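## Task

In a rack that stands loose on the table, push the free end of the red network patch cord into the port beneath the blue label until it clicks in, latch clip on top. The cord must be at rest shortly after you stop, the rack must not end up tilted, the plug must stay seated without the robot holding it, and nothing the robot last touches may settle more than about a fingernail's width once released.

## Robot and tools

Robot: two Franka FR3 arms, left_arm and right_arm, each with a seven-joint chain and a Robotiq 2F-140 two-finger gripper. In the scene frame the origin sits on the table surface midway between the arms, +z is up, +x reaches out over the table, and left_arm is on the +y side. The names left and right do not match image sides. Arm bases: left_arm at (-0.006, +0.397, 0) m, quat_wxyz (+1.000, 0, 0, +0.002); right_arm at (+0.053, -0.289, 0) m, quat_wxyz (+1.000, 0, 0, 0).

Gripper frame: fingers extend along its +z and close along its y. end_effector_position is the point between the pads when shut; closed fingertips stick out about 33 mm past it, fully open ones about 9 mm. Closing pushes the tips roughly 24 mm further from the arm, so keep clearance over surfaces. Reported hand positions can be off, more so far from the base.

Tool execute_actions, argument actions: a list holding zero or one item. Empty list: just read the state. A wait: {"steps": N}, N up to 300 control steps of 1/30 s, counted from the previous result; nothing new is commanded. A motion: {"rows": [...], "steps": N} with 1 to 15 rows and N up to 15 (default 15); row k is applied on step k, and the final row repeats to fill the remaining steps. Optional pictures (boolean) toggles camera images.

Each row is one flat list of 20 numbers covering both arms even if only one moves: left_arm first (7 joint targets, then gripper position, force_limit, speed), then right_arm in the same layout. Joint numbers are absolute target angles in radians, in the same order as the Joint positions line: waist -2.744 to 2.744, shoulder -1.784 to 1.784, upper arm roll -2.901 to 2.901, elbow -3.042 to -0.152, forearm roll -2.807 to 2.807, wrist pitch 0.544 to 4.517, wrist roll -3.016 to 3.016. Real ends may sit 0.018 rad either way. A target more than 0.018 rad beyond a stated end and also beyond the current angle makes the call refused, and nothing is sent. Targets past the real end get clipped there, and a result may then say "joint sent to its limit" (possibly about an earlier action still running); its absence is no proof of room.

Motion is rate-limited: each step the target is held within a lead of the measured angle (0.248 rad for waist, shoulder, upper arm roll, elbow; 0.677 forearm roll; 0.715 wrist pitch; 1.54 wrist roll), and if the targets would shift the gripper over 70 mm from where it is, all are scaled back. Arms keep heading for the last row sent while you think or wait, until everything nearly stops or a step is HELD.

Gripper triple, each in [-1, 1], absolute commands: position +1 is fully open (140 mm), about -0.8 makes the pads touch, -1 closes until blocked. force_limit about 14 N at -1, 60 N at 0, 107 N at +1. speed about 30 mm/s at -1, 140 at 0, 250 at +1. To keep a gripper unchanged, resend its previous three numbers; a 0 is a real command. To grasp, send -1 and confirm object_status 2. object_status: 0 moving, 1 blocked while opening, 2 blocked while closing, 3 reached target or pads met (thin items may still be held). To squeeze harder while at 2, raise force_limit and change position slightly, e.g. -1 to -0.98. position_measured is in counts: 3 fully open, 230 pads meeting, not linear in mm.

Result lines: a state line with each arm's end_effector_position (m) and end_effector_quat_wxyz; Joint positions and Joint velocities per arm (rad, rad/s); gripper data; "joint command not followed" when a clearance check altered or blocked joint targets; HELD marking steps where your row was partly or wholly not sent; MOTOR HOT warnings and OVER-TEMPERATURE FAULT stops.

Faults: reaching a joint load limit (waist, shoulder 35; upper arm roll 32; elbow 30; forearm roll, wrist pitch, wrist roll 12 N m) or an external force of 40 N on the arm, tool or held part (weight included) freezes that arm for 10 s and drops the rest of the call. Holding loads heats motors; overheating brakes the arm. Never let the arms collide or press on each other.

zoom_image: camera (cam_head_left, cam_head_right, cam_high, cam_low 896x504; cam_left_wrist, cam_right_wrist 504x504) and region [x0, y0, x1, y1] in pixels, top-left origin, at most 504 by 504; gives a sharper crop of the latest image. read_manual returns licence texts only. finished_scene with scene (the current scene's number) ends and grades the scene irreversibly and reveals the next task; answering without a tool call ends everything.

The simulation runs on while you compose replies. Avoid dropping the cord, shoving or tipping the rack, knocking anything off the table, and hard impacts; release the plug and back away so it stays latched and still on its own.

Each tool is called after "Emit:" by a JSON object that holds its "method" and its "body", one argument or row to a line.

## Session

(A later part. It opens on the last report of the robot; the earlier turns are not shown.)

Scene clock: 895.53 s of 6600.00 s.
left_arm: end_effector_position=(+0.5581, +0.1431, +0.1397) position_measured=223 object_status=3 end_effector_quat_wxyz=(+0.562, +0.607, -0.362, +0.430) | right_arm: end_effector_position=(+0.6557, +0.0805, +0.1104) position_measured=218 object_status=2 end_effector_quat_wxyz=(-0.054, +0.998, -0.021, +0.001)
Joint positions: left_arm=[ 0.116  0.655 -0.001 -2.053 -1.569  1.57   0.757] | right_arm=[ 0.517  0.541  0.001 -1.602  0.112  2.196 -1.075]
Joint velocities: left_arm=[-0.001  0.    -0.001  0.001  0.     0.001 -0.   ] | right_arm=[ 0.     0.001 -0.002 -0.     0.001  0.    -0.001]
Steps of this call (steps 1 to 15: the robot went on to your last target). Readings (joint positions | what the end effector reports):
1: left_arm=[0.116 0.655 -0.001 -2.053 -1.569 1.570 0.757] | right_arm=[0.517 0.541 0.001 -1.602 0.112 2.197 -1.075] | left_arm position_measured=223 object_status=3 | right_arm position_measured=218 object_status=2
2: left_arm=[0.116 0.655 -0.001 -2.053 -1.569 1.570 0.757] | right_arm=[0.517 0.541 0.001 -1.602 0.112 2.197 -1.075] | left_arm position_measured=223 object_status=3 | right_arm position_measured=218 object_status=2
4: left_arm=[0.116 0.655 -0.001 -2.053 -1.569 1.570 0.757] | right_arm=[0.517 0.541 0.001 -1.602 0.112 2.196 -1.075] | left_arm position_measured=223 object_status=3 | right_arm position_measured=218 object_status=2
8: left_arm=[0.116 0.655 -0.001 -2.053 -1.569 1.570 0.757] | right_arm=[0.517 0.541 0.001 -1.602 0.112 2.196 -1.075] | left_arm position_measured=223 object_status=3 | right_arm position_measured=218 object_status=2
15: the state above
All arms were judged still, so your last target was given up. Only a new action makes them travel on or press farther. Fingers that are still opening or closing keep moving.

Emit:
{"method": "execute_actions", "body": {
  "actions": []
}}

Emit:
{"method": "zoom_image", "body": {
  "camera": "cam_left_wrist",
  "region": [75,250,130,296]
}}

Scene clock: 897.20 s of 6600.00 s.
left_arm: end_effector_position=(+0.5581, +0.1431, +0.1397) position_measured=223 object_status=3 end_effector_quat_wxyz=(+0.562, +0.607, -0.362, +0.430) | right_arm: end_effector_position=(+0.6557, +0.0805, +0.1104) position_measured=218 object_status=2 end_effector_quat_wxyz=(-0.054, +0.998, -0.021, +0.001)
Joint positions: left_arm=[ 0.116  0.655 -0.001 -2.053 -1.569  1.57   0.757] | right_arm=[ 0.517  0.541  0.001 -1.601  0.112  2.196 -1.076]
Joint velocities: left_arm=[ 0.     0.001 -0.001 -0.    -0.    -0.    -0.002] | right_arm=[0.002 0.    0.001 0.001 0.    0.    0.   ]
Steps of this call (steps 1 to 50: nothing new was sent). Readings (joint positions | what the end effector reports):
1: left_arm=[0.116 0.655 -0.001 -2.053 -1.569 1.570 0.757] | right_arm=[0.517 0.541 0.001 -1.602 0.112 2.196 -1.075] | left_arm position_measured=223 object_status=3 | right_arm position_measured=218 object_status=2
2: left_arm=[0.116 0.655 -0.001 -2.053 -1.569 1.570 0.757] | right_arm=[0.517 0.541 0.001 -1.602 0.112 2.196 -1.075] | left_arm position_measured=223 object_status=3 | right_arm position_measured=218 object_status=2
4: left_arm=[0.116 0.655 -0.001 -2.053 -1.569 1.570 0.757] | right_arm=[0.517 0.541 0.001 -1.602 0.112 2.196 -1.075] | left_arm position_measured=223 object_status=3 | right_arm position_measured=218 object_status=2
8: left_arm=[0.116 0.655 -0.001 -2.053 -1.569 1.570 0.757] | right_arm=[0.517 0.541 0.001 -1.602 0.112 2.196 -1.076] | left_arm position_measured=223 object_status=3 | right_arm position_measured=218 object_status=2
50: the state above

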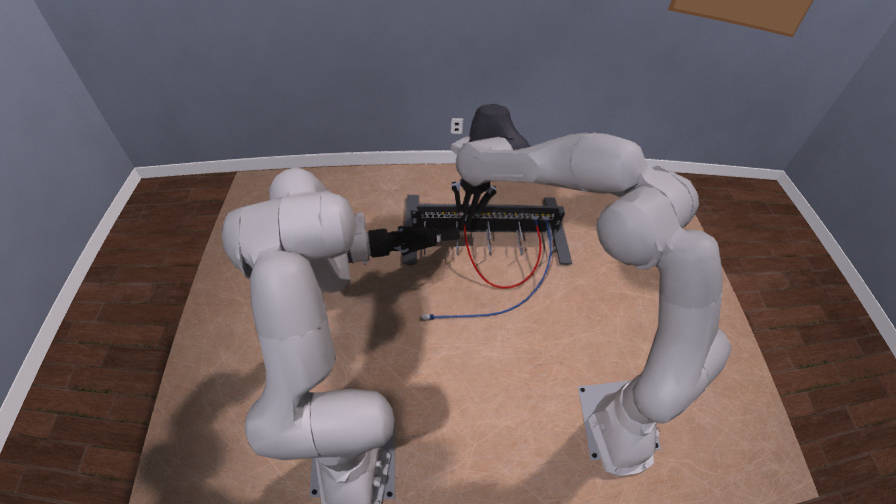

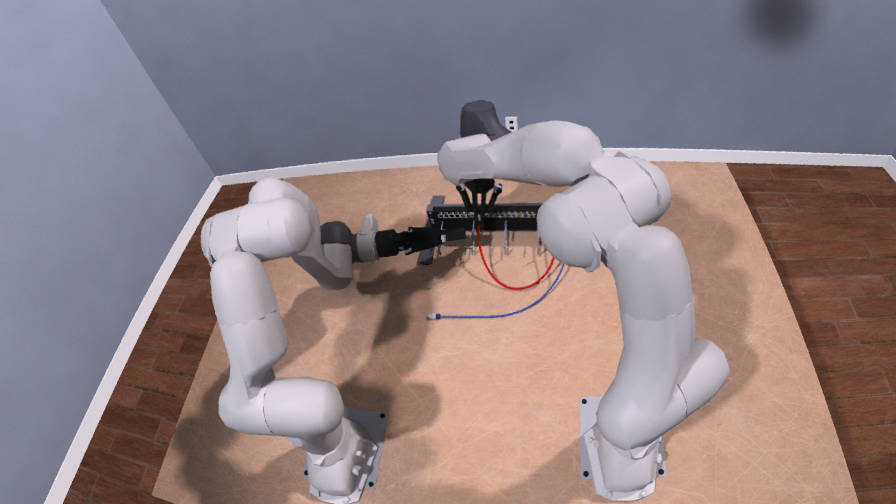

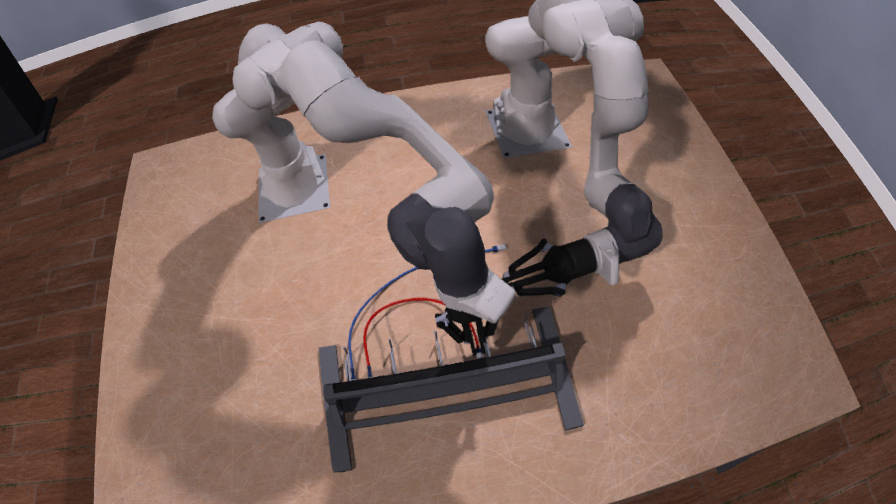

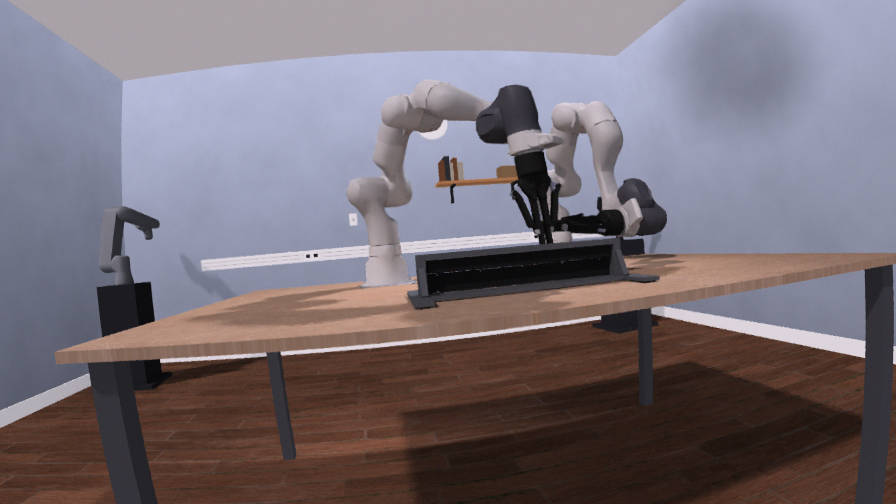

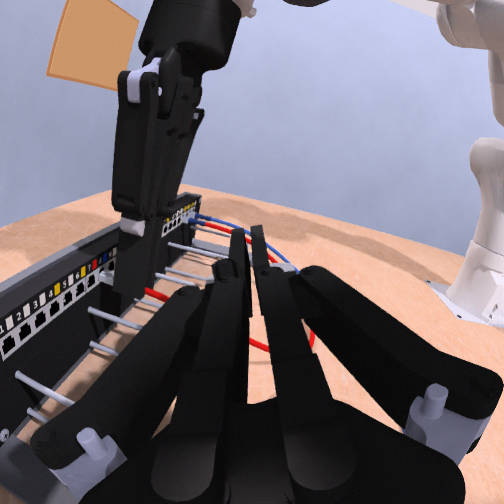

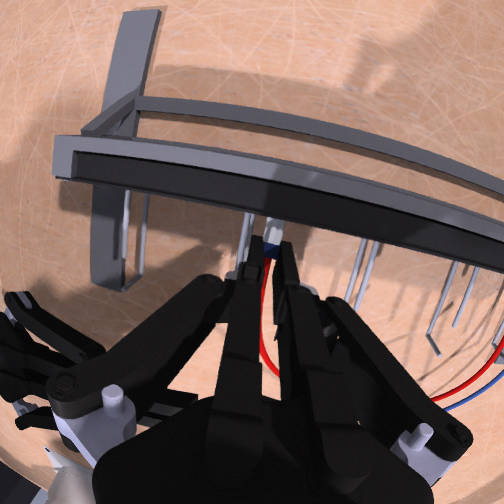

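Region (75, 250, 130, 296) of cam_left_wrist's 504x504 image, scaled by 9.164, with more detail than that image has; it fills the top 422 rows of this view, and the rest is white.

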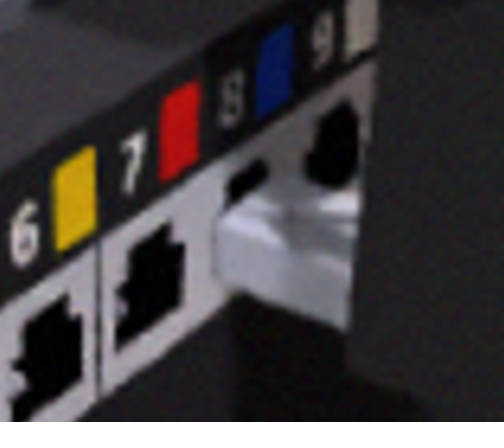

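Emit:
{"method": "execute_actions", "body": {
  "actions": [
    {"rows":[[0.117,0.655,0,-2.052,-1.5708,1.5708,0.75,-0.75,0,0.5,0.5128,0.541,0,-1.5983,0.113,2.1975,-1.080,-1,0.4,-0.6],[0.117,0.655,0,-2.052,-1.5708,1.5708,0.75,-0.75,0,0.5,0.5128,0.541,0,-1.5983,0.113,2.1975,-1.080,-1,0.4,-0.6],[0.117,0.655,0,-2.052,-1.5708,1.5708,0.75,-0.75,0,0.5,0.5128,0.540,0,-1.5983,0.113,2.1975,-1.080,-1,0.4,-0.6],[0.117,0.655,0,-2.052,-1.5708,1.5708,0.75,-0.75,0,0.5,0.5125,0.540,0,-1.5983,0.113,2.1975,-1.080,-1,0.4,-0.6],[0.117,0.655,0,-2.052,-1.5708,1.5708,0.75,-0.75,0,0.5,0.5125,0.539,0,-1.5983,0.113,2.1975,-1.080,-1,0.4,-0.6],[0.117,0.655,0,-2.052,-1.5708,1.5708,0.75,-0.75,0,0.5,0.5125,0.539,0,-1.5983,0.113,2.1975,-1.080,-1,0.4,-0.6],[0.117,0.655,0,-2.052,-1.5708,1.5708,0.75,-0.75,0,0.5,0.5125,0.5382,0,-1.5983,0.113,2.1975,-1.080,-1,0.4,-0.6]],"steps":15}
  ],
  "pictures": false
}}

Emit:
{"method": "execute_actions", "body": {
  "actions": [
    {"steps":15}
  ],
  "pictures": false
}}

Scene clock: 907.13 s of 6600.00 s.
left_arm: end_effector_position=(+0.5581, +0.1431, +0.1397) position_measured=223 object_status=3 end_effector_quat_wxyz=(+0.562, +0.607, -0.362, +0.430) | right_arm: end_effector_position=(+0.6557, +0.0804, +0.1107) position_measured=218 object_status=2 end_effector_quat_wxyz=(-0.054, +0.998, -0.021, +0.001)
Joint positions: left_arm=[ 0.116  0.655 -0.001 -2.053 -1.569  1.57   0.757] | right_arm=[ 0.516  0.541  0.001 -1.601  0.113  2.196 -1.076]
Joint velocities: left_arm=[-0.002  0.    -0.     0.    -0.001 -0.001  0.001] | right_arm=[-0.    -0.001  0.001  0.     0.001  0.     0.001]
Steps of this call (steps 1 to 90: nothing new was sent; then 6.43 s passed at rest; steps 91 to 105: all 15 steps of this action). Readings (joint positions | what the end effector reports):
91: left_arm=[0.116 0.655 -0.001 -2.053 -1.569 1.570 0.757] | right_arm=[0.516 0.542 0.001 -1.601 0.112 2.196 -1.076] | left_arm position_measured=223 object_status=3 | right_arm position_measured=218 object_status=2
92: left_arm=[0.116 0.655 -0.001 -2.053 -1.569 1.570 0.757] | right_arm=[0.516 0.542 0.001 -1.601 0.112 2.196 -1.076] | left_arm position_measured=223 object_status=3 | right_arm position_measured=218 object_status=2
94: left_arm=[0.116 0.655 -0.001 -2.053 -1.569 1.570 0.757] | right_arm=[0.516 0.542 0.001 -1.601 0.112 2.196 -1.076] | left_arm position_measured=223 object_status=3 | right_arm position_measured=218 object_status=2
98: left_arm=[0.116 0.655 -0.001 -2.053 -1.569 1.570 0.757] | right_arm=[0.516 0.541 0.001 -1.601 0.113 2.196 -1.076] | left_arm position_measured=223 object_status=3 | right_arm position_measured=218 object_status=2
105: the state above

Scene clock: 907.63 s of 6600.00 s.
left_arm: end_effector_position=(+0.5581, +0.1431, +0.1397) position_measured=223 object_status=3 end_effector_quat_wxyz=(+0.562, +0.607, -0.362, +0.430) | right_arm: end_effector_position=(+0.6557, +0.0804, +0.1107) position_measured=218 object_status=2 end_effector_quat_wxyz=(-0.054, +0.998, -0.021, +0.001)
Joint positions: left_arm=[ 0.116  0.655 -0.001 -2.053 -1.569  1.57   0.757] | right_arm=[ 0.516  0.541  0.001 -1.601  0.113  2.196 -1.076]
Joint velocities: left_arm=[-0.     0.002 -0.    -0.002  0.001  0.001 -0.001] | right_arm=[ 0.    -0.001  0.     0.     0.     0.    -0.001]
Steps of this call (steps 1 to 15: the robot went on to your last target). Readings (joint positions | what the end effector reports):
1: left_arm=[0.116 0.655 -0.001 -2.053 -1.569 1.570 0.757] | right_arm=[0.516 0.541 0.001 -1.601 0.113 2.196 -1.076] | left_arm position_measured=223 object_status=3 | right_arm position_measured=218 object_status=2
2: left_arm=[0.116 0.655 -0.001 -2.053 -1.569 1.570 0.757] | right_arm=[0.516 0.541 0.001 -1.601 0.113 2.196 -1.076] | left_arm position_measured=223 object_status=3 | right_arm position_measured=218 object_status=2
4: left_arm=[0.116 0.655 -0.001 -2.053 -1.569 1.570 0.757] | right_arm=[0.516 0.541 0.001 -1.601 0.113 2.196 -1.076] | left_arm position_measured=223 object_status=3 | right_arm position_measured=218 object_status=2
8: left_arm=[0.116 0.655 -0.001 -2.053 -1.569 1.570 0.757] | right_arm=[0.516 0.541 0.001 -1.601 0.113 2.196 -1.076] | left_arm position_measured=223 object_status=3 | right_arm position_measured=218 object_status=2
15: the state above
All arms were judged still, so your last target was given up. Only a new action makes them travel on or press farther. Fingers that are still opening or closing keep moving.

Emit:
{"method": "execute_actions", "body": {
  "actions": [
    {"rows":[[0.117,0.655,0,-2.052,-1.5708,1.5708,0.75,-0.75,0,0.5,0.5118,0.5377,0,-1.5983,0.111,2.1975,-1.080,-1,0.4,-0.6],[0.117,0.655,0,-2.052,-1.5708,1.5708,0.75,-0.75,0,0.5,0.5118,0.5377,0,-1.5983,0.111,2.1975,-1.080,-1,0.4,-0.6],[0.117,0.655,0,-2.052,-1.5708,1.5708,0.75,-0.75,0,0.5,0.5118,0.5377,0,-1.5983,0.111,2.1975,-1.080,-1,0.4,-0.6],[0.117,0.655,0,-2.052,-1.5708,1.5708,0.75,-0.75,0,0.5,0.5118,0.5377,0,-1.5983,0.111,2.1975,-1.080,-1,0.4,-0.6],[0.117,0.655,0,-2.052,-1.5708,1.5708,0.75,-0.75,0,0.5,0.5112,0.537,0,-1.5983,0.110,2.1975,-1.080,-1,0.4,-0.6]],"steps":15}
  ],
  "pictures": false
}}

Emit:
{"method": "execute_actions", "body": {
  "actions": [
    {"steps":15}
  ],
  "pictures": false
}}

Scene clock: 914.20 s of 6600.00 s.
left_arm: end_effector_position=(+0.5581, +0.1431, +0.1397) position_measured=223 object_status=3 end_effector_quat_wxyz=(+0.562, +0.607, -0.362, +0.430) | right_arm: end_effector_position=(+0.6557, +0.0803, +0.1108) position_measured=218 object_status=2 end_effector_quat_wxyz=(-0.054, +0.998, -0.021, +0.000)
Joint positions: left_arm=[ 0.116  0.655 -0.001 -2.053 -1.569  1.57   0.757] | right_arm=[ 0.516  0.541  0.001 -1.601  0.113  2.195 -1.076]
Joint velocities: left_arm=[ 0.    -0.001 -0.     0.001 -0.001  0.    -0.001] | right_arm=[-0.001  0.001  0.001 -0.001  0.    -0.    -0.002]
Steps of this call (steps 1 to 90: nothing new was sent; then 3.07 s passed at rest; steps 91 to 105: all 15 steps of this action). Readings (joint positions | what the end effector reports):
91: left_arm=[0.116 0.655 -0.001 -2.053 -1.569 1.570 0.757] | right_arm=[0.516 0.541 0.001 -1.601 0.113 2.195 -1.076] | left_arm position_measured=223 object_status=3 | right_arm position_measured=218 object_status=2
92: left_arm=[0.116 0.655 -0.001 -2.053 -1.569 1.570 0.757] | right_arm=[0.516 0.541 0.001 -1.601 0.113 2.195 -1.076] | left_arm position_measured=223 object_status=3 | right_arm position_measured=218 object_status=2
94: left_arm=[0.116 0.655 -0.001 -2.053 -1.569 1.570 0.757] | right_arm=[0.516 0.541 0.001 -1.601 0.113 2.195 -1.076] | left_arm position_measured=223 object_status=3 | right_arm position_measured=218 object_status=2
98: left_arm=[0.116 0.655 -0.001 -2.053 -1.569 1.570 0.757] | right_arm=[0.516 0.541 0.001 -1.601 0.113 2.195 -1.076] | left_arm position_measured=223 object_status=3 | right_arm position_measured=218 object_status=2
105: the state above

Scene clock: 914.70 s of 6600.00 s.
left_arm: end_effector_position=(+0.5581, +0.1431, +0.1397) position_measured=223 object_status=3 end_effector_quat_wxyz=(+0.562, +0.607, -0.362, +0.430) | right_arm: end_effector_position=(+0.6557, +0.0803, +0.1108) position_measured=218 object_status=2 end_effector_quat_wxyz=(-0.054, +0.998, -0.021, +0.000)
Joint positions: left_arm=[ 0.116  0.655 -0.001 -2.053 -1.569  1.57   0.757] | right_arm=[ 0.516  0.541  0.001 -1.601  0.113  2.195 -1.076]
Joint velocities: left_arm=[ 0.001  0.001  0.    -0.001 -0.     0.001 -0.   ] | right_arm=[-0.001 -0.    -0.001 -0.    -0.001 -0.001  0.001]
Steps of this call (steps 1 to 15: the robot went on to your last target). Readings (joint positions | what the end effector reports):
1: left_arm=[0.116 0.655 -0.001 -2.053 -1.569 1.570 0.757] | right_arm=[0.516 0.541 0.001 -1.601 0.113 2.195 -1.076] | left_arm position_measured=223 object_status=3 | right_arm position_measured=218 object_status=2
2: left_arm=[0.116 0.655 -0.001 -2.053 -1.569 1.570 0.757] | right_arm=[0.516 0.541 0.001 -1.601 0.113 2.195 -1.076] | left_arm position_measured=223 object_status=3 | right_arm position_measured=218 object_status=2
4: left_arm=[0.116 0.655 -0.001 -2.053 -1.569 1.570 0.757] | right_arm=[0.516 0.541 0.001 -1.601 0.113 2.195 -1.076] | left_arm position_measured=223 object_status=3 | right_arm position_measured=218 object_status=2
8: left_arm=[0.116 0.655 -0.001 -2.053 -1.569 1.570 0.757] | right_arm=[0.516 0.541 0.001 -1.601 0.113 2.195 -1.076] | left_arm position_measured=223 object_status=3 | right_arm position_measured=218 object_status=2
15: the state above
All arms were judged still, so your last target was given up. Only a new action makes them travel on or press farther. Fingers that are still opening or closing keep moving.

Emit:
{"method": "execute_actions", "body": {
  "actions": [
    {"rows":[[0.117,0.655,0,-2.052,-1.5708,1.5708,0.75,-0.75,0,0.5,0.5138,0.538,0,-1.600,0.110,2.195,-1.080,-1,0.4,-0.6],[0.117,0.655,0,-2.052,-1.5708,1.5708,0.75,-0.75,0,0.5,0.5138,0.538,0,-1.600,0.110,2.195,-1.080,-1,0.4,-0.6],[0.117,0.655,0,-2.052,-1.5708,1.5708,0.75,-0.75,0,0.5,0.5138,0.538,0,-1.600,0.110,2.193,-1.080,-1,0.4,-0.6],[0.117,0.655,0,-2.052,-1.5708,1.5708,0.75,-0.75,0,0.5,0.5138,0.538,0,-1.600,0.110,2.193,-1.080,-1,0.4,-0.6],[0.117,0.655,0,-2.052,-1.5708,1.5708,0.75,-0.75,0,0.5,0.5138,0.538,0,-1.600,0.110,2.191,-1.080,-1,0.4,-0.6]],"steps":15}
  ],
  "pictures": false
}}

Emit:
{"method": "execute_actions", "body": {
  "actions": [
    {"steps":15}
  ],
  "pictures": false
}}

Scene clock: 924.93 s of 6600.00 s.
left_arm: end_effector_position=(+0.5581, +0.1431, +0.1397) position_measured=223 object_status=3 end_effector_quat_wxyz=(+0.562, +0.607, -0.362, +0.430) | right_arm: end_effector_position=(+0.6555, +0.0799, +0.1111) position_measured=218 object_status=2 end_effector_quat_wxyz=(-0.053, +0.998, -0.021, +0.000)
Joint positions: left_arm=[ 0.116  0.655 -0.001 -2.053 -1.569  1.57   0.757] | right_arm=[ 0.515  0.54   0.001 -1.601  0.112  2.194 -1.076]
Joint velocities: left_arm=[-0.001 -0.001  0.    -0.001 -0.     0.001  0.   ] | right_arm=[-0.     0.    -0.002  0.    -0.001 -0.001 -0.001]
Steps of this call (steps 1 to 90: nothing new was sent; then 6.73 s passed at rest; steps 91 to 105: all 15 steps of this action). Readings (joint positions | what the end effector reports):
91: left_arm=[0.116 0.655 -0.001 -2.053 -1.569 1.570 0.757] | right_arm=[0.516 0.541 0.001 -1.601 0.113 2.195 -1.076] | left_arm position_measured=223 object_status=3 | right_arm position_measured=218 object_status=2
92: left_arm=[0.116 0.655 -0.001 -2.053 -1.569 1.570 0.757] | right_arm=[0.516 0.541 0.001 -1.601 0.113 2.195 -1.076] | left_arm position_measured=223 object_status=3 | right_arm position_measured=218 object_status=2
94: left_arm=[0.116 0.655 -0.001 -2.053 -1.569 1.570 0.757] | right_arm=[0.516 0.541 0.001 -1.601 0.113 2.195 -1.076] | left_arm position_measured=223 object_status=3 | right_arm position_measured=218 object_status=2
98: left_arm=[0.116 0.655 -0.001 -2.053 -1.569 1.570 0.757] | right_arm=[0.516 0.540 0.001 -1.601 0.112 2.194 -1.076] | left_arm position_measured=223 object_status=3 | right_arm position_measured=218 object_status=2
105: the state above

Scene clock: 925.43 s of 6600.00 s.
left_arm: end_effector_position=(+0.5581, +0.1431, +0.1397) position_measured=223 object_status=3 end_effector_quat_wxyz=(+0.562, +0.607, -0.362, +0.430) | right_arm: end_effector_position=(+0.6555, +0.0798, +0.1112) position_measured=218 object_status=2 end_effector_quat_wxyz=(-0.053, +0.998, -0.021, +0.000)
Joint positions: left_arm=[ 0.116  0.655 -0.001 -2.053 -1.569  1.57   0.757] | right_arm=[ 0.515  0.54   0.001 -1.601  0.112  2.193 -1.076]
Joint velocities: left_arm=[-0.002 -0.     0.001 -0.001 -0.001 -0.001  0.002] | right_arm=[-0.     0.    -0.001  0.001  0.     0.     0.   ]
Steps of this call (steps 1 to 15: the robot went on to your last target). Readings (joint positions | what the end effector reports):
1: left_arm=[0.116 0.655 -0.001 -2.053 -1.569 1.570 0.757] | right_arm=[0.515 0.540 0.001 -1.601 0.112 2.193 -1.076] | left_arm position_measured=223 object_status=3 | right_arm position_measured=218 object_status=2
2: left_arm=[0.116 0.655 -0.001 -2.053 -1.569 1.570 0.757] | right_arm=[0.515 0.540 0.001 -1.601 0.112 2.193 -1.076] | left_arm position_measured=223 object_status=3 | right_arm position_measured=218 object_status=2
4: left_arm=[0.116 0.655 -0.001 -2.053 -1.569 1.570 0.757] | right_arm=[0.515 0.540 0.001 -1.601 0.112 2.193 -1.076] | left_arm position_measured=223 object_status=3 | right_arm position_measured=218 object_status=2
8: left_arm=[0.116 0.655 -0.001 -2.053 -1.569 1.570 0.757] | right_arm=[0.515 0.540 0.001 -1.601 0.112 2.193 -1.076] | left_arm position_measured=223 object_status=3 | right_arm position_measured=218 object_status=2
15: the state above
All arms were judged still, so your last target was given up. Only a new action makes them travel on or press farther. Fingers that are still opening or closing keep moving.

Emit:
{"method": "execute_actions", "body": {
  "actions": []
}}

Emit:
{"method": "zoom_image", "body": {
  "camera": "cam_left_wrist",
  "region": [75,250,130,296]
}}

Scene clock: 927.57 s of 6600.00 s.
left_arm: end_effector_position=(+0.5581, +0.1431, +0.1397) position_measured=223 object_status=3 end_effector_quat_wxyz=(+0.562, +0.607, -0.362, +0.430) | right_arm: end_effector_position=(+0.6555, +0.0798, +0.1112) position_measured=218 object_status=2 end_effector_quat_wxyz=(-0.053, +0.998, -0.021, +0.000)
Joint positions: left_arm=[ 0.116  0.655 -0.001 -2.053 -1.569  1.57   0.757] | right_arm=[ 0.515  0.54   0.001 -1.601  0.112  2.193 -1.076]
Joint velocities: left_arm=[-0.     0.     0.001  0.001 -0.001  0.001 -0.   ] | right_arm=[ 0.     0.    -0.001  0.002  0.    -0.    -0.   ]
Steps of this call (steps 1 to 64: nothing new was sent). Readings (joint positions | what the end effector reports):
1: left_arm=[0.116 0.655 -0.001 -2.053 -1.569 1.570 0.757] | right_arm=[0.515 0.540 0.001 -1.601 0.112 2.193 -1.076] | left_arm position_measured=223 object_status=3 | right_arm position_measured=218 object_status=2
2: left_arm=[0.116 0.655 -0.001 -2.053 -1.569 1.570 0.757] | right_arm=[0.515 0.540 0.001 -1.601 0.112 2.193 -1.076] | left_arm position_measured=223 object_status=3 | right_arm position_measured=218 object_status=2
4: left_arm=[0.116 0.655 -0.001 -2.053 -1.569 1.570 0.757] | right_arm=[0.515 0.540 0.001 -1.601 0.112 2.193 -1.076] | left_arm position_measured=223 object_status=3 | right_arm position_measured=218 object_status=2
8: left_arm=[0.116 0.655 -0.001 -2.053 -1.569 1.570 0.757] | right_arm=[0.515 0.540 0.001 -1.601 0.112 2.193 -1.076] | left_arm position_measured=223 object_status=3 | right_arm position_measured=218 object_status=2
64: the state above

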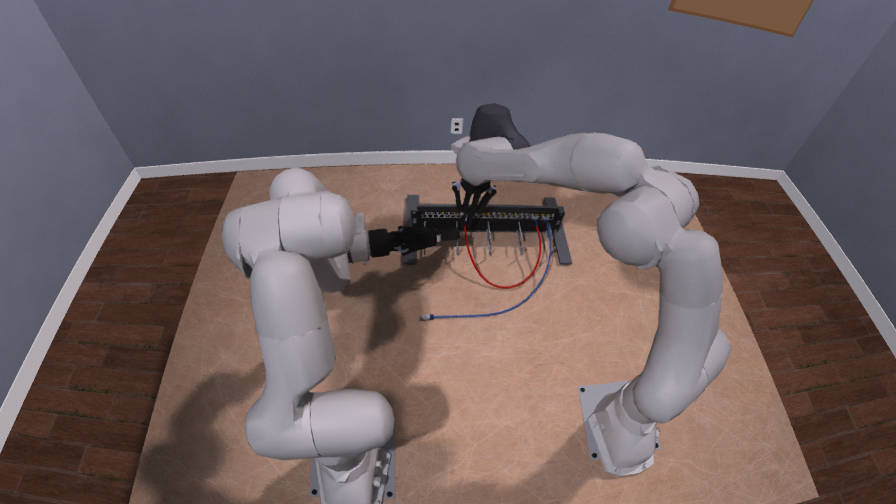

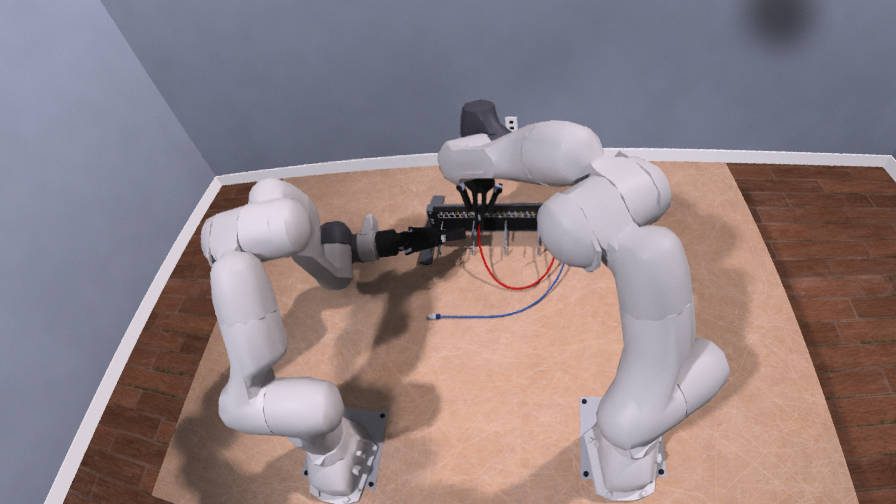

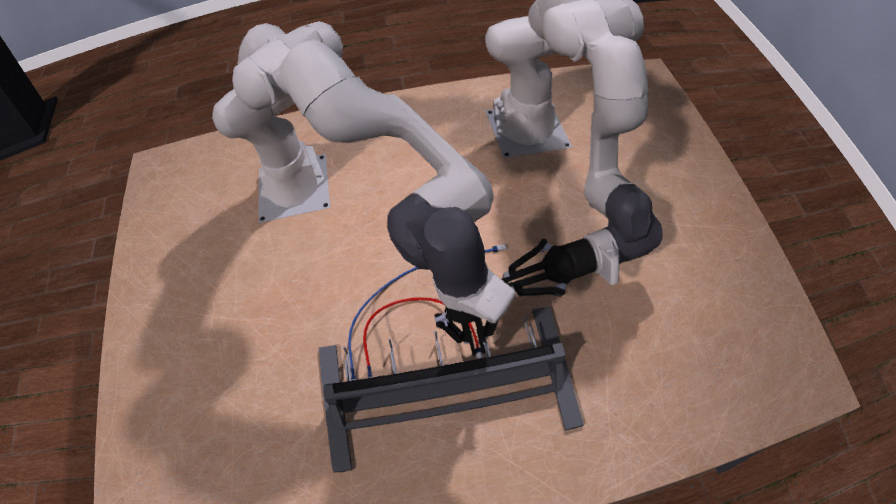

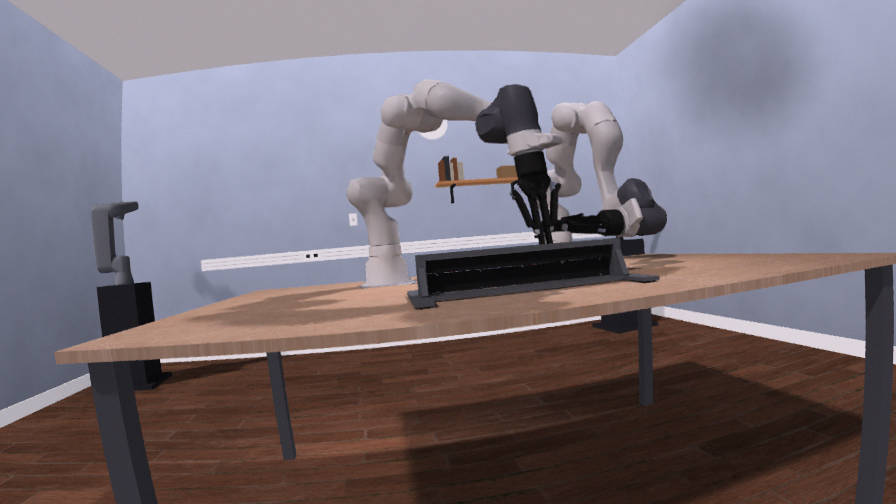

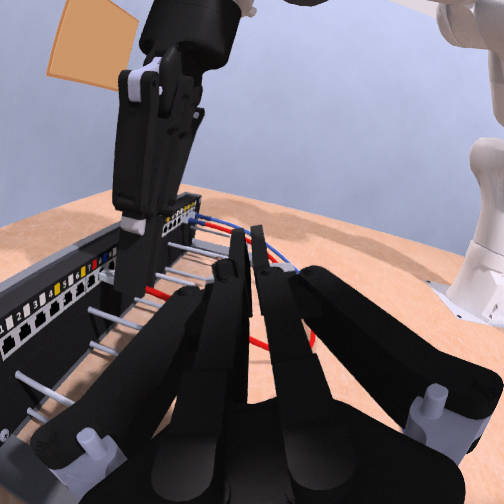

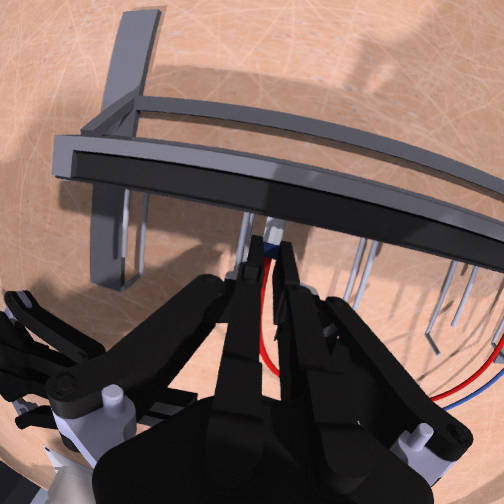

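Region (75, 250, 130, 296) of cam_left_wrist's 504x504 image, scaled by 9.164, with more detail than that image has; it fills the top 422 rows of this view, and the rest is white.

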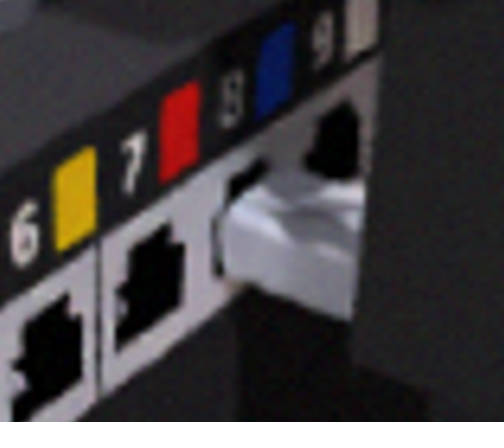

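Emit:
{"method": "execute_actions", "body": {
  "actions": [
    {"rows":[[0.117,0.655,0,-2.052,-1.5708,1.5708,0.75,-0.75,0,0.5,0.5138,0.5385,0,-1.5988,0.110,2.193,-1.080,-1,0.4,-0.6],[0.117,0.655,0,-2.052,-1.5708,1.5708,0.75,-0.75,0,0.5,0.5138,0.5385,0,-1.5988,0.110,2.193,-1.080,-1,0.4,-0.6],[0.117,0.655,0,-2.052,-1.5708,1.5708,0.75,-0.75,0,0.5,0.5138,0.5385,0,-1.5984,0.110,2.194,-1.080,-1,0.4,-0.6],[0.117,0.655,0,-2.052,-1.5708,1.5708,0.75,-0.75,0,0.5,0.5138,0.5385,0,-1.5984,0.110,2.194,-1.080,-1,0.4,-0.6],[0.117,0.655,0,-2.052,-1.5708,1.5708,0.75,-0.75,0,0.5,0.5138,0.5385,0,-1.5984,0.110,2.194,-1.080,-1,0.4,-0.6],[0.117,0.655,0,-2.052,-1.5708,1.5708,0.75,-0.75,0,0.5,0.5138,0.5385,0,-1.5984,0.110,2.196,-1.080,-1,0.4,-0.6],[0.117,0.655,0,-2.052,-1.5708,1.5708,0.75,-0.75,0,0.5,0.5135,0.5385,0,-1.5984,0.110,2.196,-1.080,-1,0.4,-0.6],[0.117,0.655,0,-2.052,-1.5708,1.5708,0.75,-0.75,0,0.5,0.5133,0.5385,0,-1.5984,0.110,2.198,-1.080,-1,0.4,-0.6]],"steps":15}
  ],
  "pictures": false
}}

Emit:
{"method": "execute_actions", "body": {
  "actions": [
    {"steps":15}
  ],
  "pictures": false
}}

Scene clock: 937.27 s of 6600.00 s.
left_arm: end_effector_position=(+0.5581, +0.1431, +0.1397) position_measured=223 object_status=3 end_effector_quat_wxyz=(+0.562, +0.607, -0.362, +0.430) | right_arm: end_effector_position=(+0.6555, +0.0797, +0.1112) position_measured=218 object_status=2 end_effector_quat_wxyz=(-0.053, +0.998, -0.021, +0.000)
Joint positions: left_arm=[ 0.116  0.655 -0.001 -2.053 -1.569  1.57   0.757] | right_arm=[ 0.515  0.54   0.001 -1.601  0.112  2.193 -1.076]
Joint velocities: left_arm=[ 0.     0.001 -0.     0.    -0.001  0.    -0.001] | right_arm=[-0.001  0.     0.001 -0.    -0.001 -0.    -0.   ]
Steps of this call (steps 1 to 90: nothing new was sent; then 6.20 s passed at rest; steps 91 to 105: all 15 steps of this action). Readings (joint positions | what the end effector reports):
91: left_arm=[0.116 0.655 -0.001 -2.053 -1.569 1.570 0.757] | right_arm=[0.515 0.540 0.001 -1.601 0.112 2.193 -1.076] | left_arm position_measured=223 object_status=3 | right_arm position_measured=218 object_status=2
92: left_arm=[0.116 0.655 -0.001 -2.053 -1.569 1.570 0.757] | right_arm=[0.515 0.540 0.001 -1.601 0.112 2.193 -1.076] | left_arm position_measured=223 object_status=3 | right_arm position_measured=218 object_status=2
94: left_arm=[0.116 0.655 -0.001 -2.053 -1.569 1.570 0.757] | right_arm=[0.515 0.540 0.001 -1.601 0.112 2.193 -1.076] | left_arm position_measured=223 object_status=3 | right_arm position_measured=218 object_status=2
98: left_arm=[0.116 0.655 -0.001 -2.053 -1.569 1.570 0.757] | right_arm=[0.515 0.540 0.001 -1.601 0.112 2.193 -1.076] | left_arm position_measured=223 object_status=3 | right_arm position_measured=218 object_status=2
105: the state above

Scene clock: 937.77 s of 6600.00 s.
left_arm: end_effector_position=(+0.5581, +0.1431, +0.1397) position_measured=223 object_status=3 end_effector_quat_wxyz=(+0.562, +0.607, -0.362, +0.430) | right_arm: end_effector_position=(+0.6555, +0.0797, +0.1112) position_measured=218 object_status=2 end_effector_quat_wxyz=(-0.053, +0.998, -0.021, +0.000)
Joint positions: left_arm=[ 0.116  0.655 -0.001 -2.053 -1.569  1.57   0.757] | right_arm=[ 0.515  0.54   0.001 -1.601  0.112  2.193 -1.076]
Joint velocities: left_arm=[ 0.001  0.    -0.001 -0.    -0.001  0.    -0.001] | right_arm=[ 0.    -0.    -0.001 -0.    -0.     0.    -0.001]
Steps of this call (steps 1 to 15: the robot went on to your last target). Readings (joint positions | what the end effector reports):
1: left_arm=[0.116 0.655 -0.001 -2.053 -1.569 1.570 0.757] | right_arm=[0.515 0.540 0.001 -1.601 0.112 2.193 -1.076] | left_arm position_measured=223 object_status=3 | right_arm position_measured=218 object_status=2
2: left_arm=[0.116 0.655 -0.001 -2.053 -1.569 1.570 0.757] | right_arm=[0.515 0.540 0.001 -1.601 0.112 2.193 -1.076] | left_arm position_measured=223 object_status=3 | right_arm position_measured=218 object_status=2
4: left_arm=[0.116 0.655 -0.001 -2.053 -1.569 1.570 0.757] | right_arm=[0.515 0.540 0.001 -1.601 0.112 2.193 -1.076] | left_arm position_measured=223 object_status=3 | right_arm position_measured=218 object_status=2
8: left_arm=[0.116 0.655 -0.001 -2.053 -1.569 1.570 0.757] | right_arm=[0.515 0.540 0.001 -1.601 0.112 2.193 -1.076] | left_arm position_measured=223 object_status=3 | right_arm position_measured=218 object_status=2
15: the state above
All arms were judged still, so your last target was given up. Only a new action makes them travel on or press farther. Fingers that are still opening or closing keep moving.

Emit:
{"method": "execute_actions", "body": {
  "actions": [
    {"rows":[[0.117,0.655,0,-2.052,-1.5708,1.5708,0.75,-0.75,0,0.5,0.515,0.5385,0,-1.598,0.111,2.198,-1.080,-1,0.4,-0.6],[0.117,0.655,0,-2.052,-1.5708,1.5708,0.75,-0.75,0,0.5,0.515,0.5385,0,-1.598,0.111,2.198,-1.080,-1,0.4,-0.6],[0.117,0.655,0,-2.052,-1.5708,1.5708,0.75,-0.75,0,0.5,0.516,0.5385,0,-1.598,0.111,2.198,-1.080,-1,0.4,-0.6],[0.117,0.655,0,-2.052,-1.5708,1.5708,0.75,-0.75,0,0.5,0.516,0.5385,0,-1.598,0.111,2.198,-1.080,-1,0.4,-0.6],[0.117,0.655,0,-2.052,-1.5708,1.5708,0.75,-0.75,0,0.5,0.5168,0.5385,0,-1.598,0.111,2.198,-1.080,-1,0.4,-0.6]],"steps":15}
  ],
  "pictures": false
}}

Emit:
{"method": "execute_actions", "body": {
  "actions": [
    {"steps":15}
  ],
  "pictures": false
}}

Scene clock: 945.50 s of 6600.00 s.
left_arm: end_effector_position=(+0.5581, +0.1431, +0.1397) position_measured=223 object_status=3 end_effector_quat_wxyz=(+0.562, +0.607, -0.362, +0.430) | right_arm: end_effector_position=(+0.6555, +0.0800, +0.1113) position_measured=218 object_status=2 end_effector_quat_wxyz=(-0.053, +0.998, -0.021, +0.000)
Joint positions: left_arm=[ 0.116  0.655 -0.001 -2.053 -1.569  1.57   0.757] | right_arm=[ 0.516  0.54   0.001 -1.601  0.112  2.193 -1.076]
Joint velocities: left_arm=[-0.     0.     0.002 -0.     0.001 -0.     0.001] | right_arm=[ 0.001  0.001 -0.     0.    -0.001  0.     0.   ]
Steps of this call (steps 1 to 90: nothing new was sent; then 4.23 s passed at rest; steps 91 to 105: all 15 steps of this action). Readings (joint positions | what the end effector reports):
91: left_arm=[0.116 0.655 -0.001 -2.053 -1.569 1.570 0.757] | right_arm=[0.515 0.540 0.001 -1.601 0.112 2.193 -1.076] | left_arm position_measured=223 object_status=3 | right_arm position_measured=218 object_status=2
92: left_arm=[0.116 0.655 -0.001 -2.053 -1.569 1.570 0.757] | right_arm=[0.515 0.540 0.001 -1.601 0.112 2.193 -1.076] | left_arm position_measured=223 object_status=3 | right_arm position_measured=218 object_status=2
94: left_arm=[0.116 0.655 -0.001 -2.053 -1.569 1.570 0.757] | right_arm=[0.515 0.540 0.001 -1.601 0.112 2.193 -1.076] | left_arm position_measured=223 object_status=3 | right_arm position_measured=218 object_status=2
98: left_arm=[0.116 0.655 -0.001 -2.053 -1.569 1.570 0.757] | right_arm=[0.515 0.540 0.001 -1.601 0.112 2.193 -1.076] | left_arm position_measured=223 object_status=3 | right_arm position_measured=218 object_status=2
105: the state above

Scene clock: 946.00 s of 6600.00 s.
left_arm: end_effector_position=(+0.5581, +0.1431, +0.1397) position_measured=223 object_status=3 end_effector_quat_wxyz=(+0.562, +0.607, -0.362, +0.430) | right_arm: end_effector_position=(+0.6555, +0.0801, +0.1113) position_measured=218 object_status=2 end_effector_quat_wxyz=(-0.053, +0.998, -0.021, +0.000)
Joint positions: left_arm=[ 0.116  0.655 -0.001 -2.053 -1.569  1.57   0.757] | right_arm=[ 0.516  0.54   0.001 -1.601  0.112  2.193 -1.076]
Joint velocities: left_arm=[ 0.     0.001 -0.    -0.001  0.001  0.001 -0.   ] | right_arm=[ 0.001  0.     0.001  0.002 -0.    -0.001  0.001]
Steps of this call (steps 1 to 15: the robot went on to your last target). Readings (joint positions | what the end effector reports):
1: left_arm=[0.116 0.655 -0.001 -2.053 -1.569 1.570 0.757] | right_arm=[0.516 0.540 0.001 -1.601 0.112 2.193 -1.076] | left_arm position_measured=223 object_status=3 | right_arm position_measured=218 object_status=2
2: left_arm=[0.116 0.655 -0.001 -2.053 -1.569 1.570 0.757] | right_arm=[0.516 0.540 0.001 -1.601 0.112 2.193 -1.076] | left_arm position_measured=223 object_status=3 | right_arm position_measured=218 object_status=2
4: left_arm=[0.116 0.655 -0.001 -2.053 -1.569 1.570 0.757] | right_arm=[0.516 0.540 0.001 -1.601 0.112 2.193 -1.076] | left_arm position_measured=223 object_status=3 | right_arm position_measured=218 object_status=2
8: left_arm=[0.116 0.655 -0.001 -2.053 -1.569 1.570 0.757] | right_arm=[0.516 0.540 0.001 -1.601 0.112 2.193 -1.076] | left_arm position_measured=223 object_status=3 | right_arm position_measured=218 object_status=2
15: the state above
All arms were judged still, so your last target was given up. Only a new action makes them travel on or press farther. Fingers that are still opening or closing keep moving.

Now slide up slowly with q2.

Emit:
{"method": "execute_actions", "body": {
  "actions": [
    {"rows":[[0.117,0.655,0,-2.052,-1.5708,1.5708,0.75,-0.75,0,0.5,0.5155,0.5378,0,-1.598,0.111,2.198,-1.080,-1,0.4,-0.6],[0.117,0.655,0,-2.052,-1.5708,1.5708,0.75,-0.75,0,0.5,0.5155,0.5378,0,-1.598,0.111,2.198,-1.080,-1,0.4,-0.6],[0.117,0.655,0,-2.052,-1.5708,1.5708,0.75,-0.75,0,0.5,0.5155,0.5378,0,-1.598,0.111,2.198,-1.080,-1,0.4,-0.6],[0.117,0.655,0,-2.052,-1.5708,1.5708,0.75,-0.75,0,0.5,0.5155,0.5372,0,-1.598,0.111,2.198,-1.080,-1,0.4,-0.6]],"steps":15}
  ],
  "pictures": false
}}

Emit:
{"method": "execute_actions", "body": {
  "actions": [
    {"steps":15}
  ]
}}

Emit:
{"method": "zoom_image", "body": {
  "camera": "cam_left_wrist",
  "region": [75,250,130,296]
}}

Scene clock: 952.50 s of 6600.00 s.
left_arm: end_effector_position=(+0.5581, +0.1431, +0.1397) position_measured=223 object_status=3 end_effector_quat_wxyz=(+0.562, +0.607, -0.362, +0.430) | right_arm: end_effector_position=(+0.6555, +0.0802, +0.1114) position_measured=218 object_status=2 end_effector_quat_wxyz=(-0.054, +0.998, -0.021, +0.000)
Joint positions: left_arm=[ 0.116  0.655 -0.001 -2.053 -1.569  1.57   0.757] | right_arm=[ 0.516  0.54   0.001 -1.601  0.112  2.194 -1.076]
Joint velocities: left_arm=[-0.001 -0.001 -0.    -0.001  0.     0.     0.001] | right_arm=[ 0.     0.001 -0.    -0.001  0.001 -0.     0.001]
Steps of this call (steps 1 to 90: nothing new was sent; then 3.00 s passed at rest; steps 91 to 105: all 15 steps of this action). Readings (joint positions | what the end effector reports):
91: left_arm=[0.116 0.655 -0.001 -2.053 -1.569 1.570 0.757] | right_arm=[0.516 0.540 0.001 -1.601 0.112 2.194 -1.076] | left_arm position_measured=223 object_status=3 | right_arm position_measured=218 object_status=2
92: left_arm=[0.116 0.655 -0.001 -2.053 -1.569 1.570 0.757] | right_arm=[0.516 0.540 0.001 -1.601 0.112 2.194 -1.076] | left_arm position_measured=223 object_status=3 | right_arm position_measured=218 object_status=2
94: left_arm=[0.116 0.655 -0.001 -2.053 -1.569 1.570 0.757] | right_arm=[0.516 0.540 0.001 -1.601 0.112 2.194 -1.076] | left_arm position_measured=223 object_status=3 | right_arm position_measured=218 object_status=2
98: left_arm=[0.116 0.655 -0.001 -2.053 -1.569 1.570 0.757] | right_arm=[0.516 0.540 0.001 -1.601 0.112 2.194 -1.076] | left_arm position_measured=223 object_status=3 | right_arm position_measured=218 object_status=2
105: the state above

Scene clock: 953.00 s of 6600.00 s.
left_arm: end_effector_position=(+0.5581, +0.1431, +0.1397) position_measured=223 object_status=3 end_effector_quat_wxyz=(+0.562, +0.607, -0.362, +0.430) | right_arm: end_effector_position=(+0.6555, +0.0802, +0.1114) position_measured=218 object_status=2 end_effector_quat_wxyz=(-0.054, +0.998, -0.021, +0.000)
Joint positions: left_arm=[ 0.116  0.655 -0.001 -2.053 -1.569  1.57   0.757] | right_arm=[ 0.516  0.54   0.001 -1.601  0.112  2.194 -1.076]
Joint velocities: left_arm=[-0.001 -0.001  0.001 -0.    -0.    -0.     0.001] | right_arm=[ 0.002  0.001  0.     0.     0.001 -0.    -0.002]
Steps of this call (steps 1 to 15: the robot went on to your last target). Readings (joint positions | what the end effector reports):
1: left_arm=[0.116 0.655 -0.001 -2.053 -1.569 1.570 0.757] | right_arm=[0.516 0.540 0.001 -1.601 0.112 2.194 -1.076] | left_arm position_measured=223 object_status=3 | right_arm position_measured=218 object_status=2
2: left_arm=[0.116 0.655 -0.001 -2.053 -1.569 1.570 0.757] | right_arm=[0.516 0.540 0.001 -1.601 0.112 2.194 -1.076] | left_arm position_measured=223 object_status=3 | right_arm position_measured=218 object_status=2
4: left_arm=[0.116 0.655 -0.001 -2.053 -1.569 1.570 0.757] | right_arm=[0.516 0.540 0.001 -1.601 0.112 2.194 -1.076] | left_arm position_measured=223 object_status=3 | right_arm position_measured=218 object_status=2
8: left_arm=[0.116 0.655 -0.001 -2.053 -1.569 1.570 0.757] | right_arm=[0.516 0.540 0.001 -1.601 0.112 2.194 -1.076] | left_arm position_measured=223 object_status=3 | right_arm position_measured=218 object_status=2
15: the state above
All arms were judged still, so your last target was given up. Only a new action makes them travel on or press farther. Fingers that are still opening or closing keep moving.

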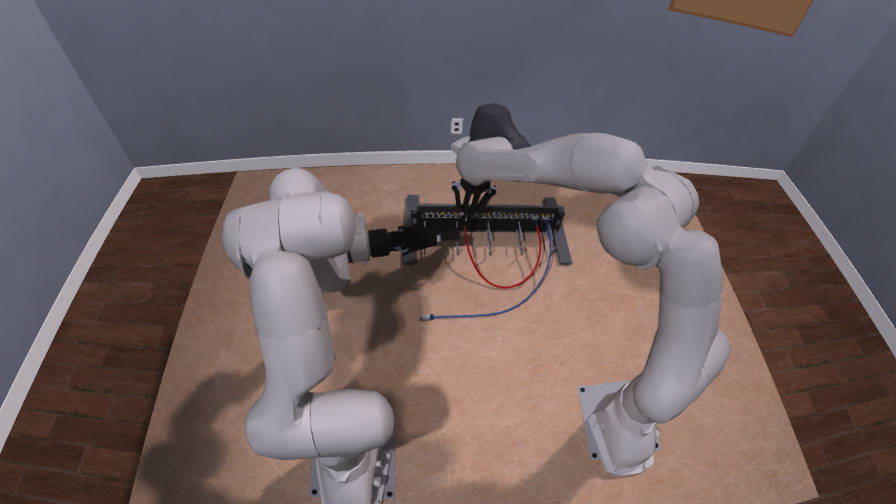

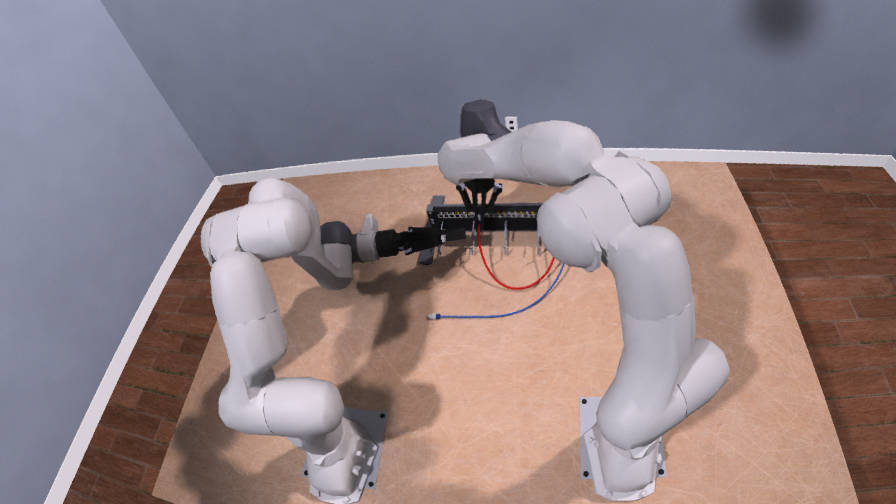

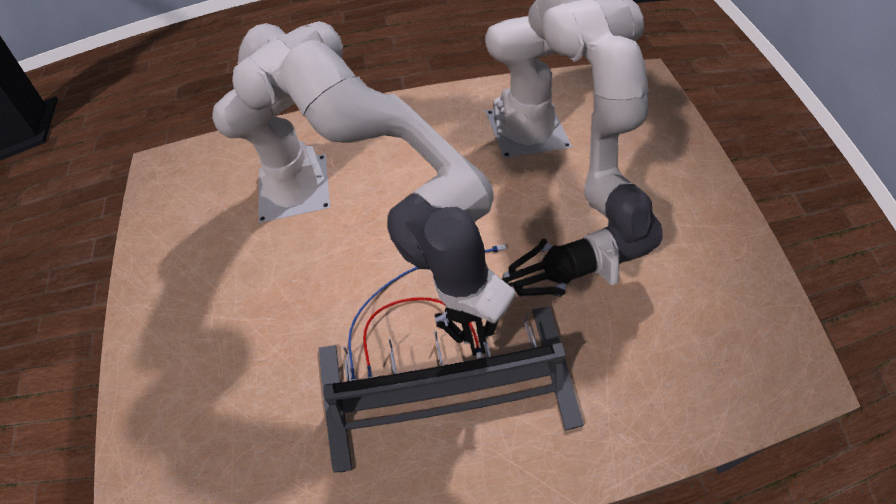

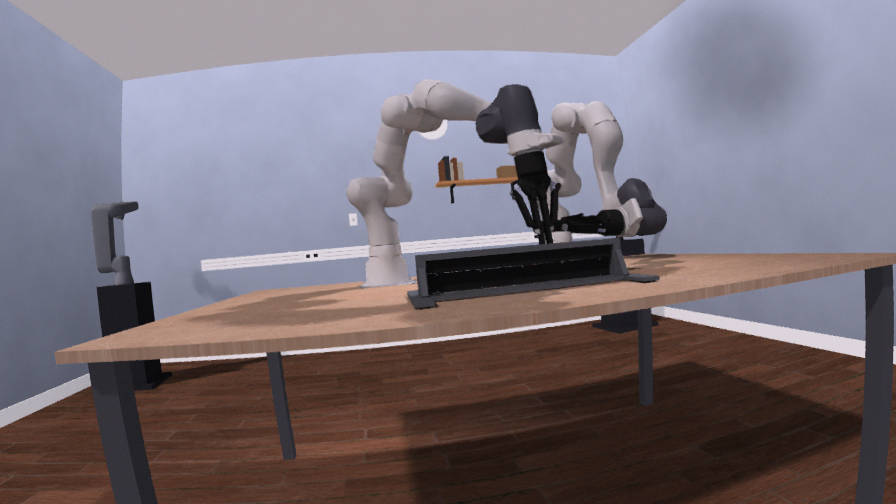

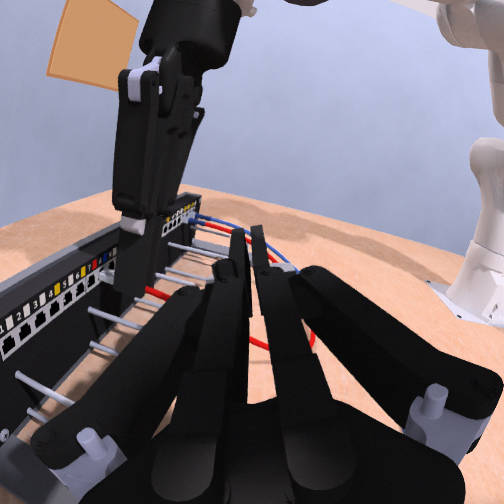

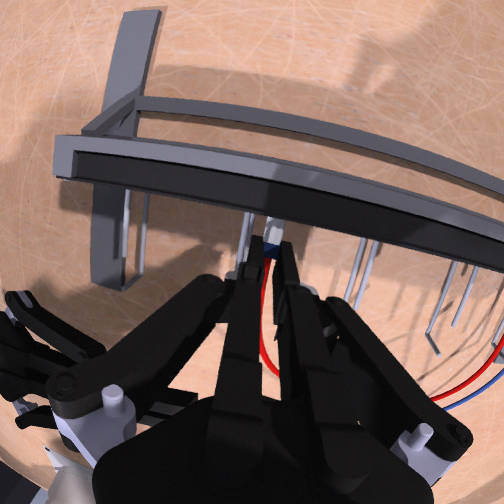

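Region (75, 250, 130, 296) of cam_left_wrist's 504x504 image, scaled by 9.164, with more detail than that image has; it fills the top 422 rows of this view, and the rest is white.

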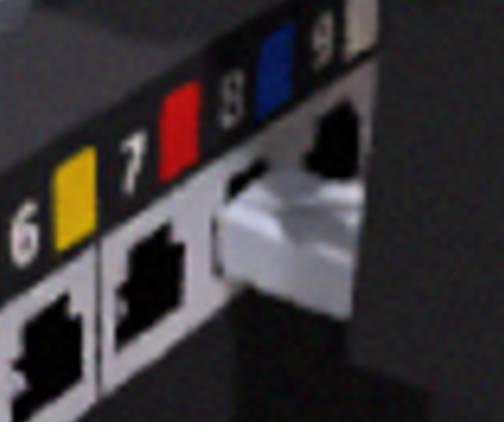

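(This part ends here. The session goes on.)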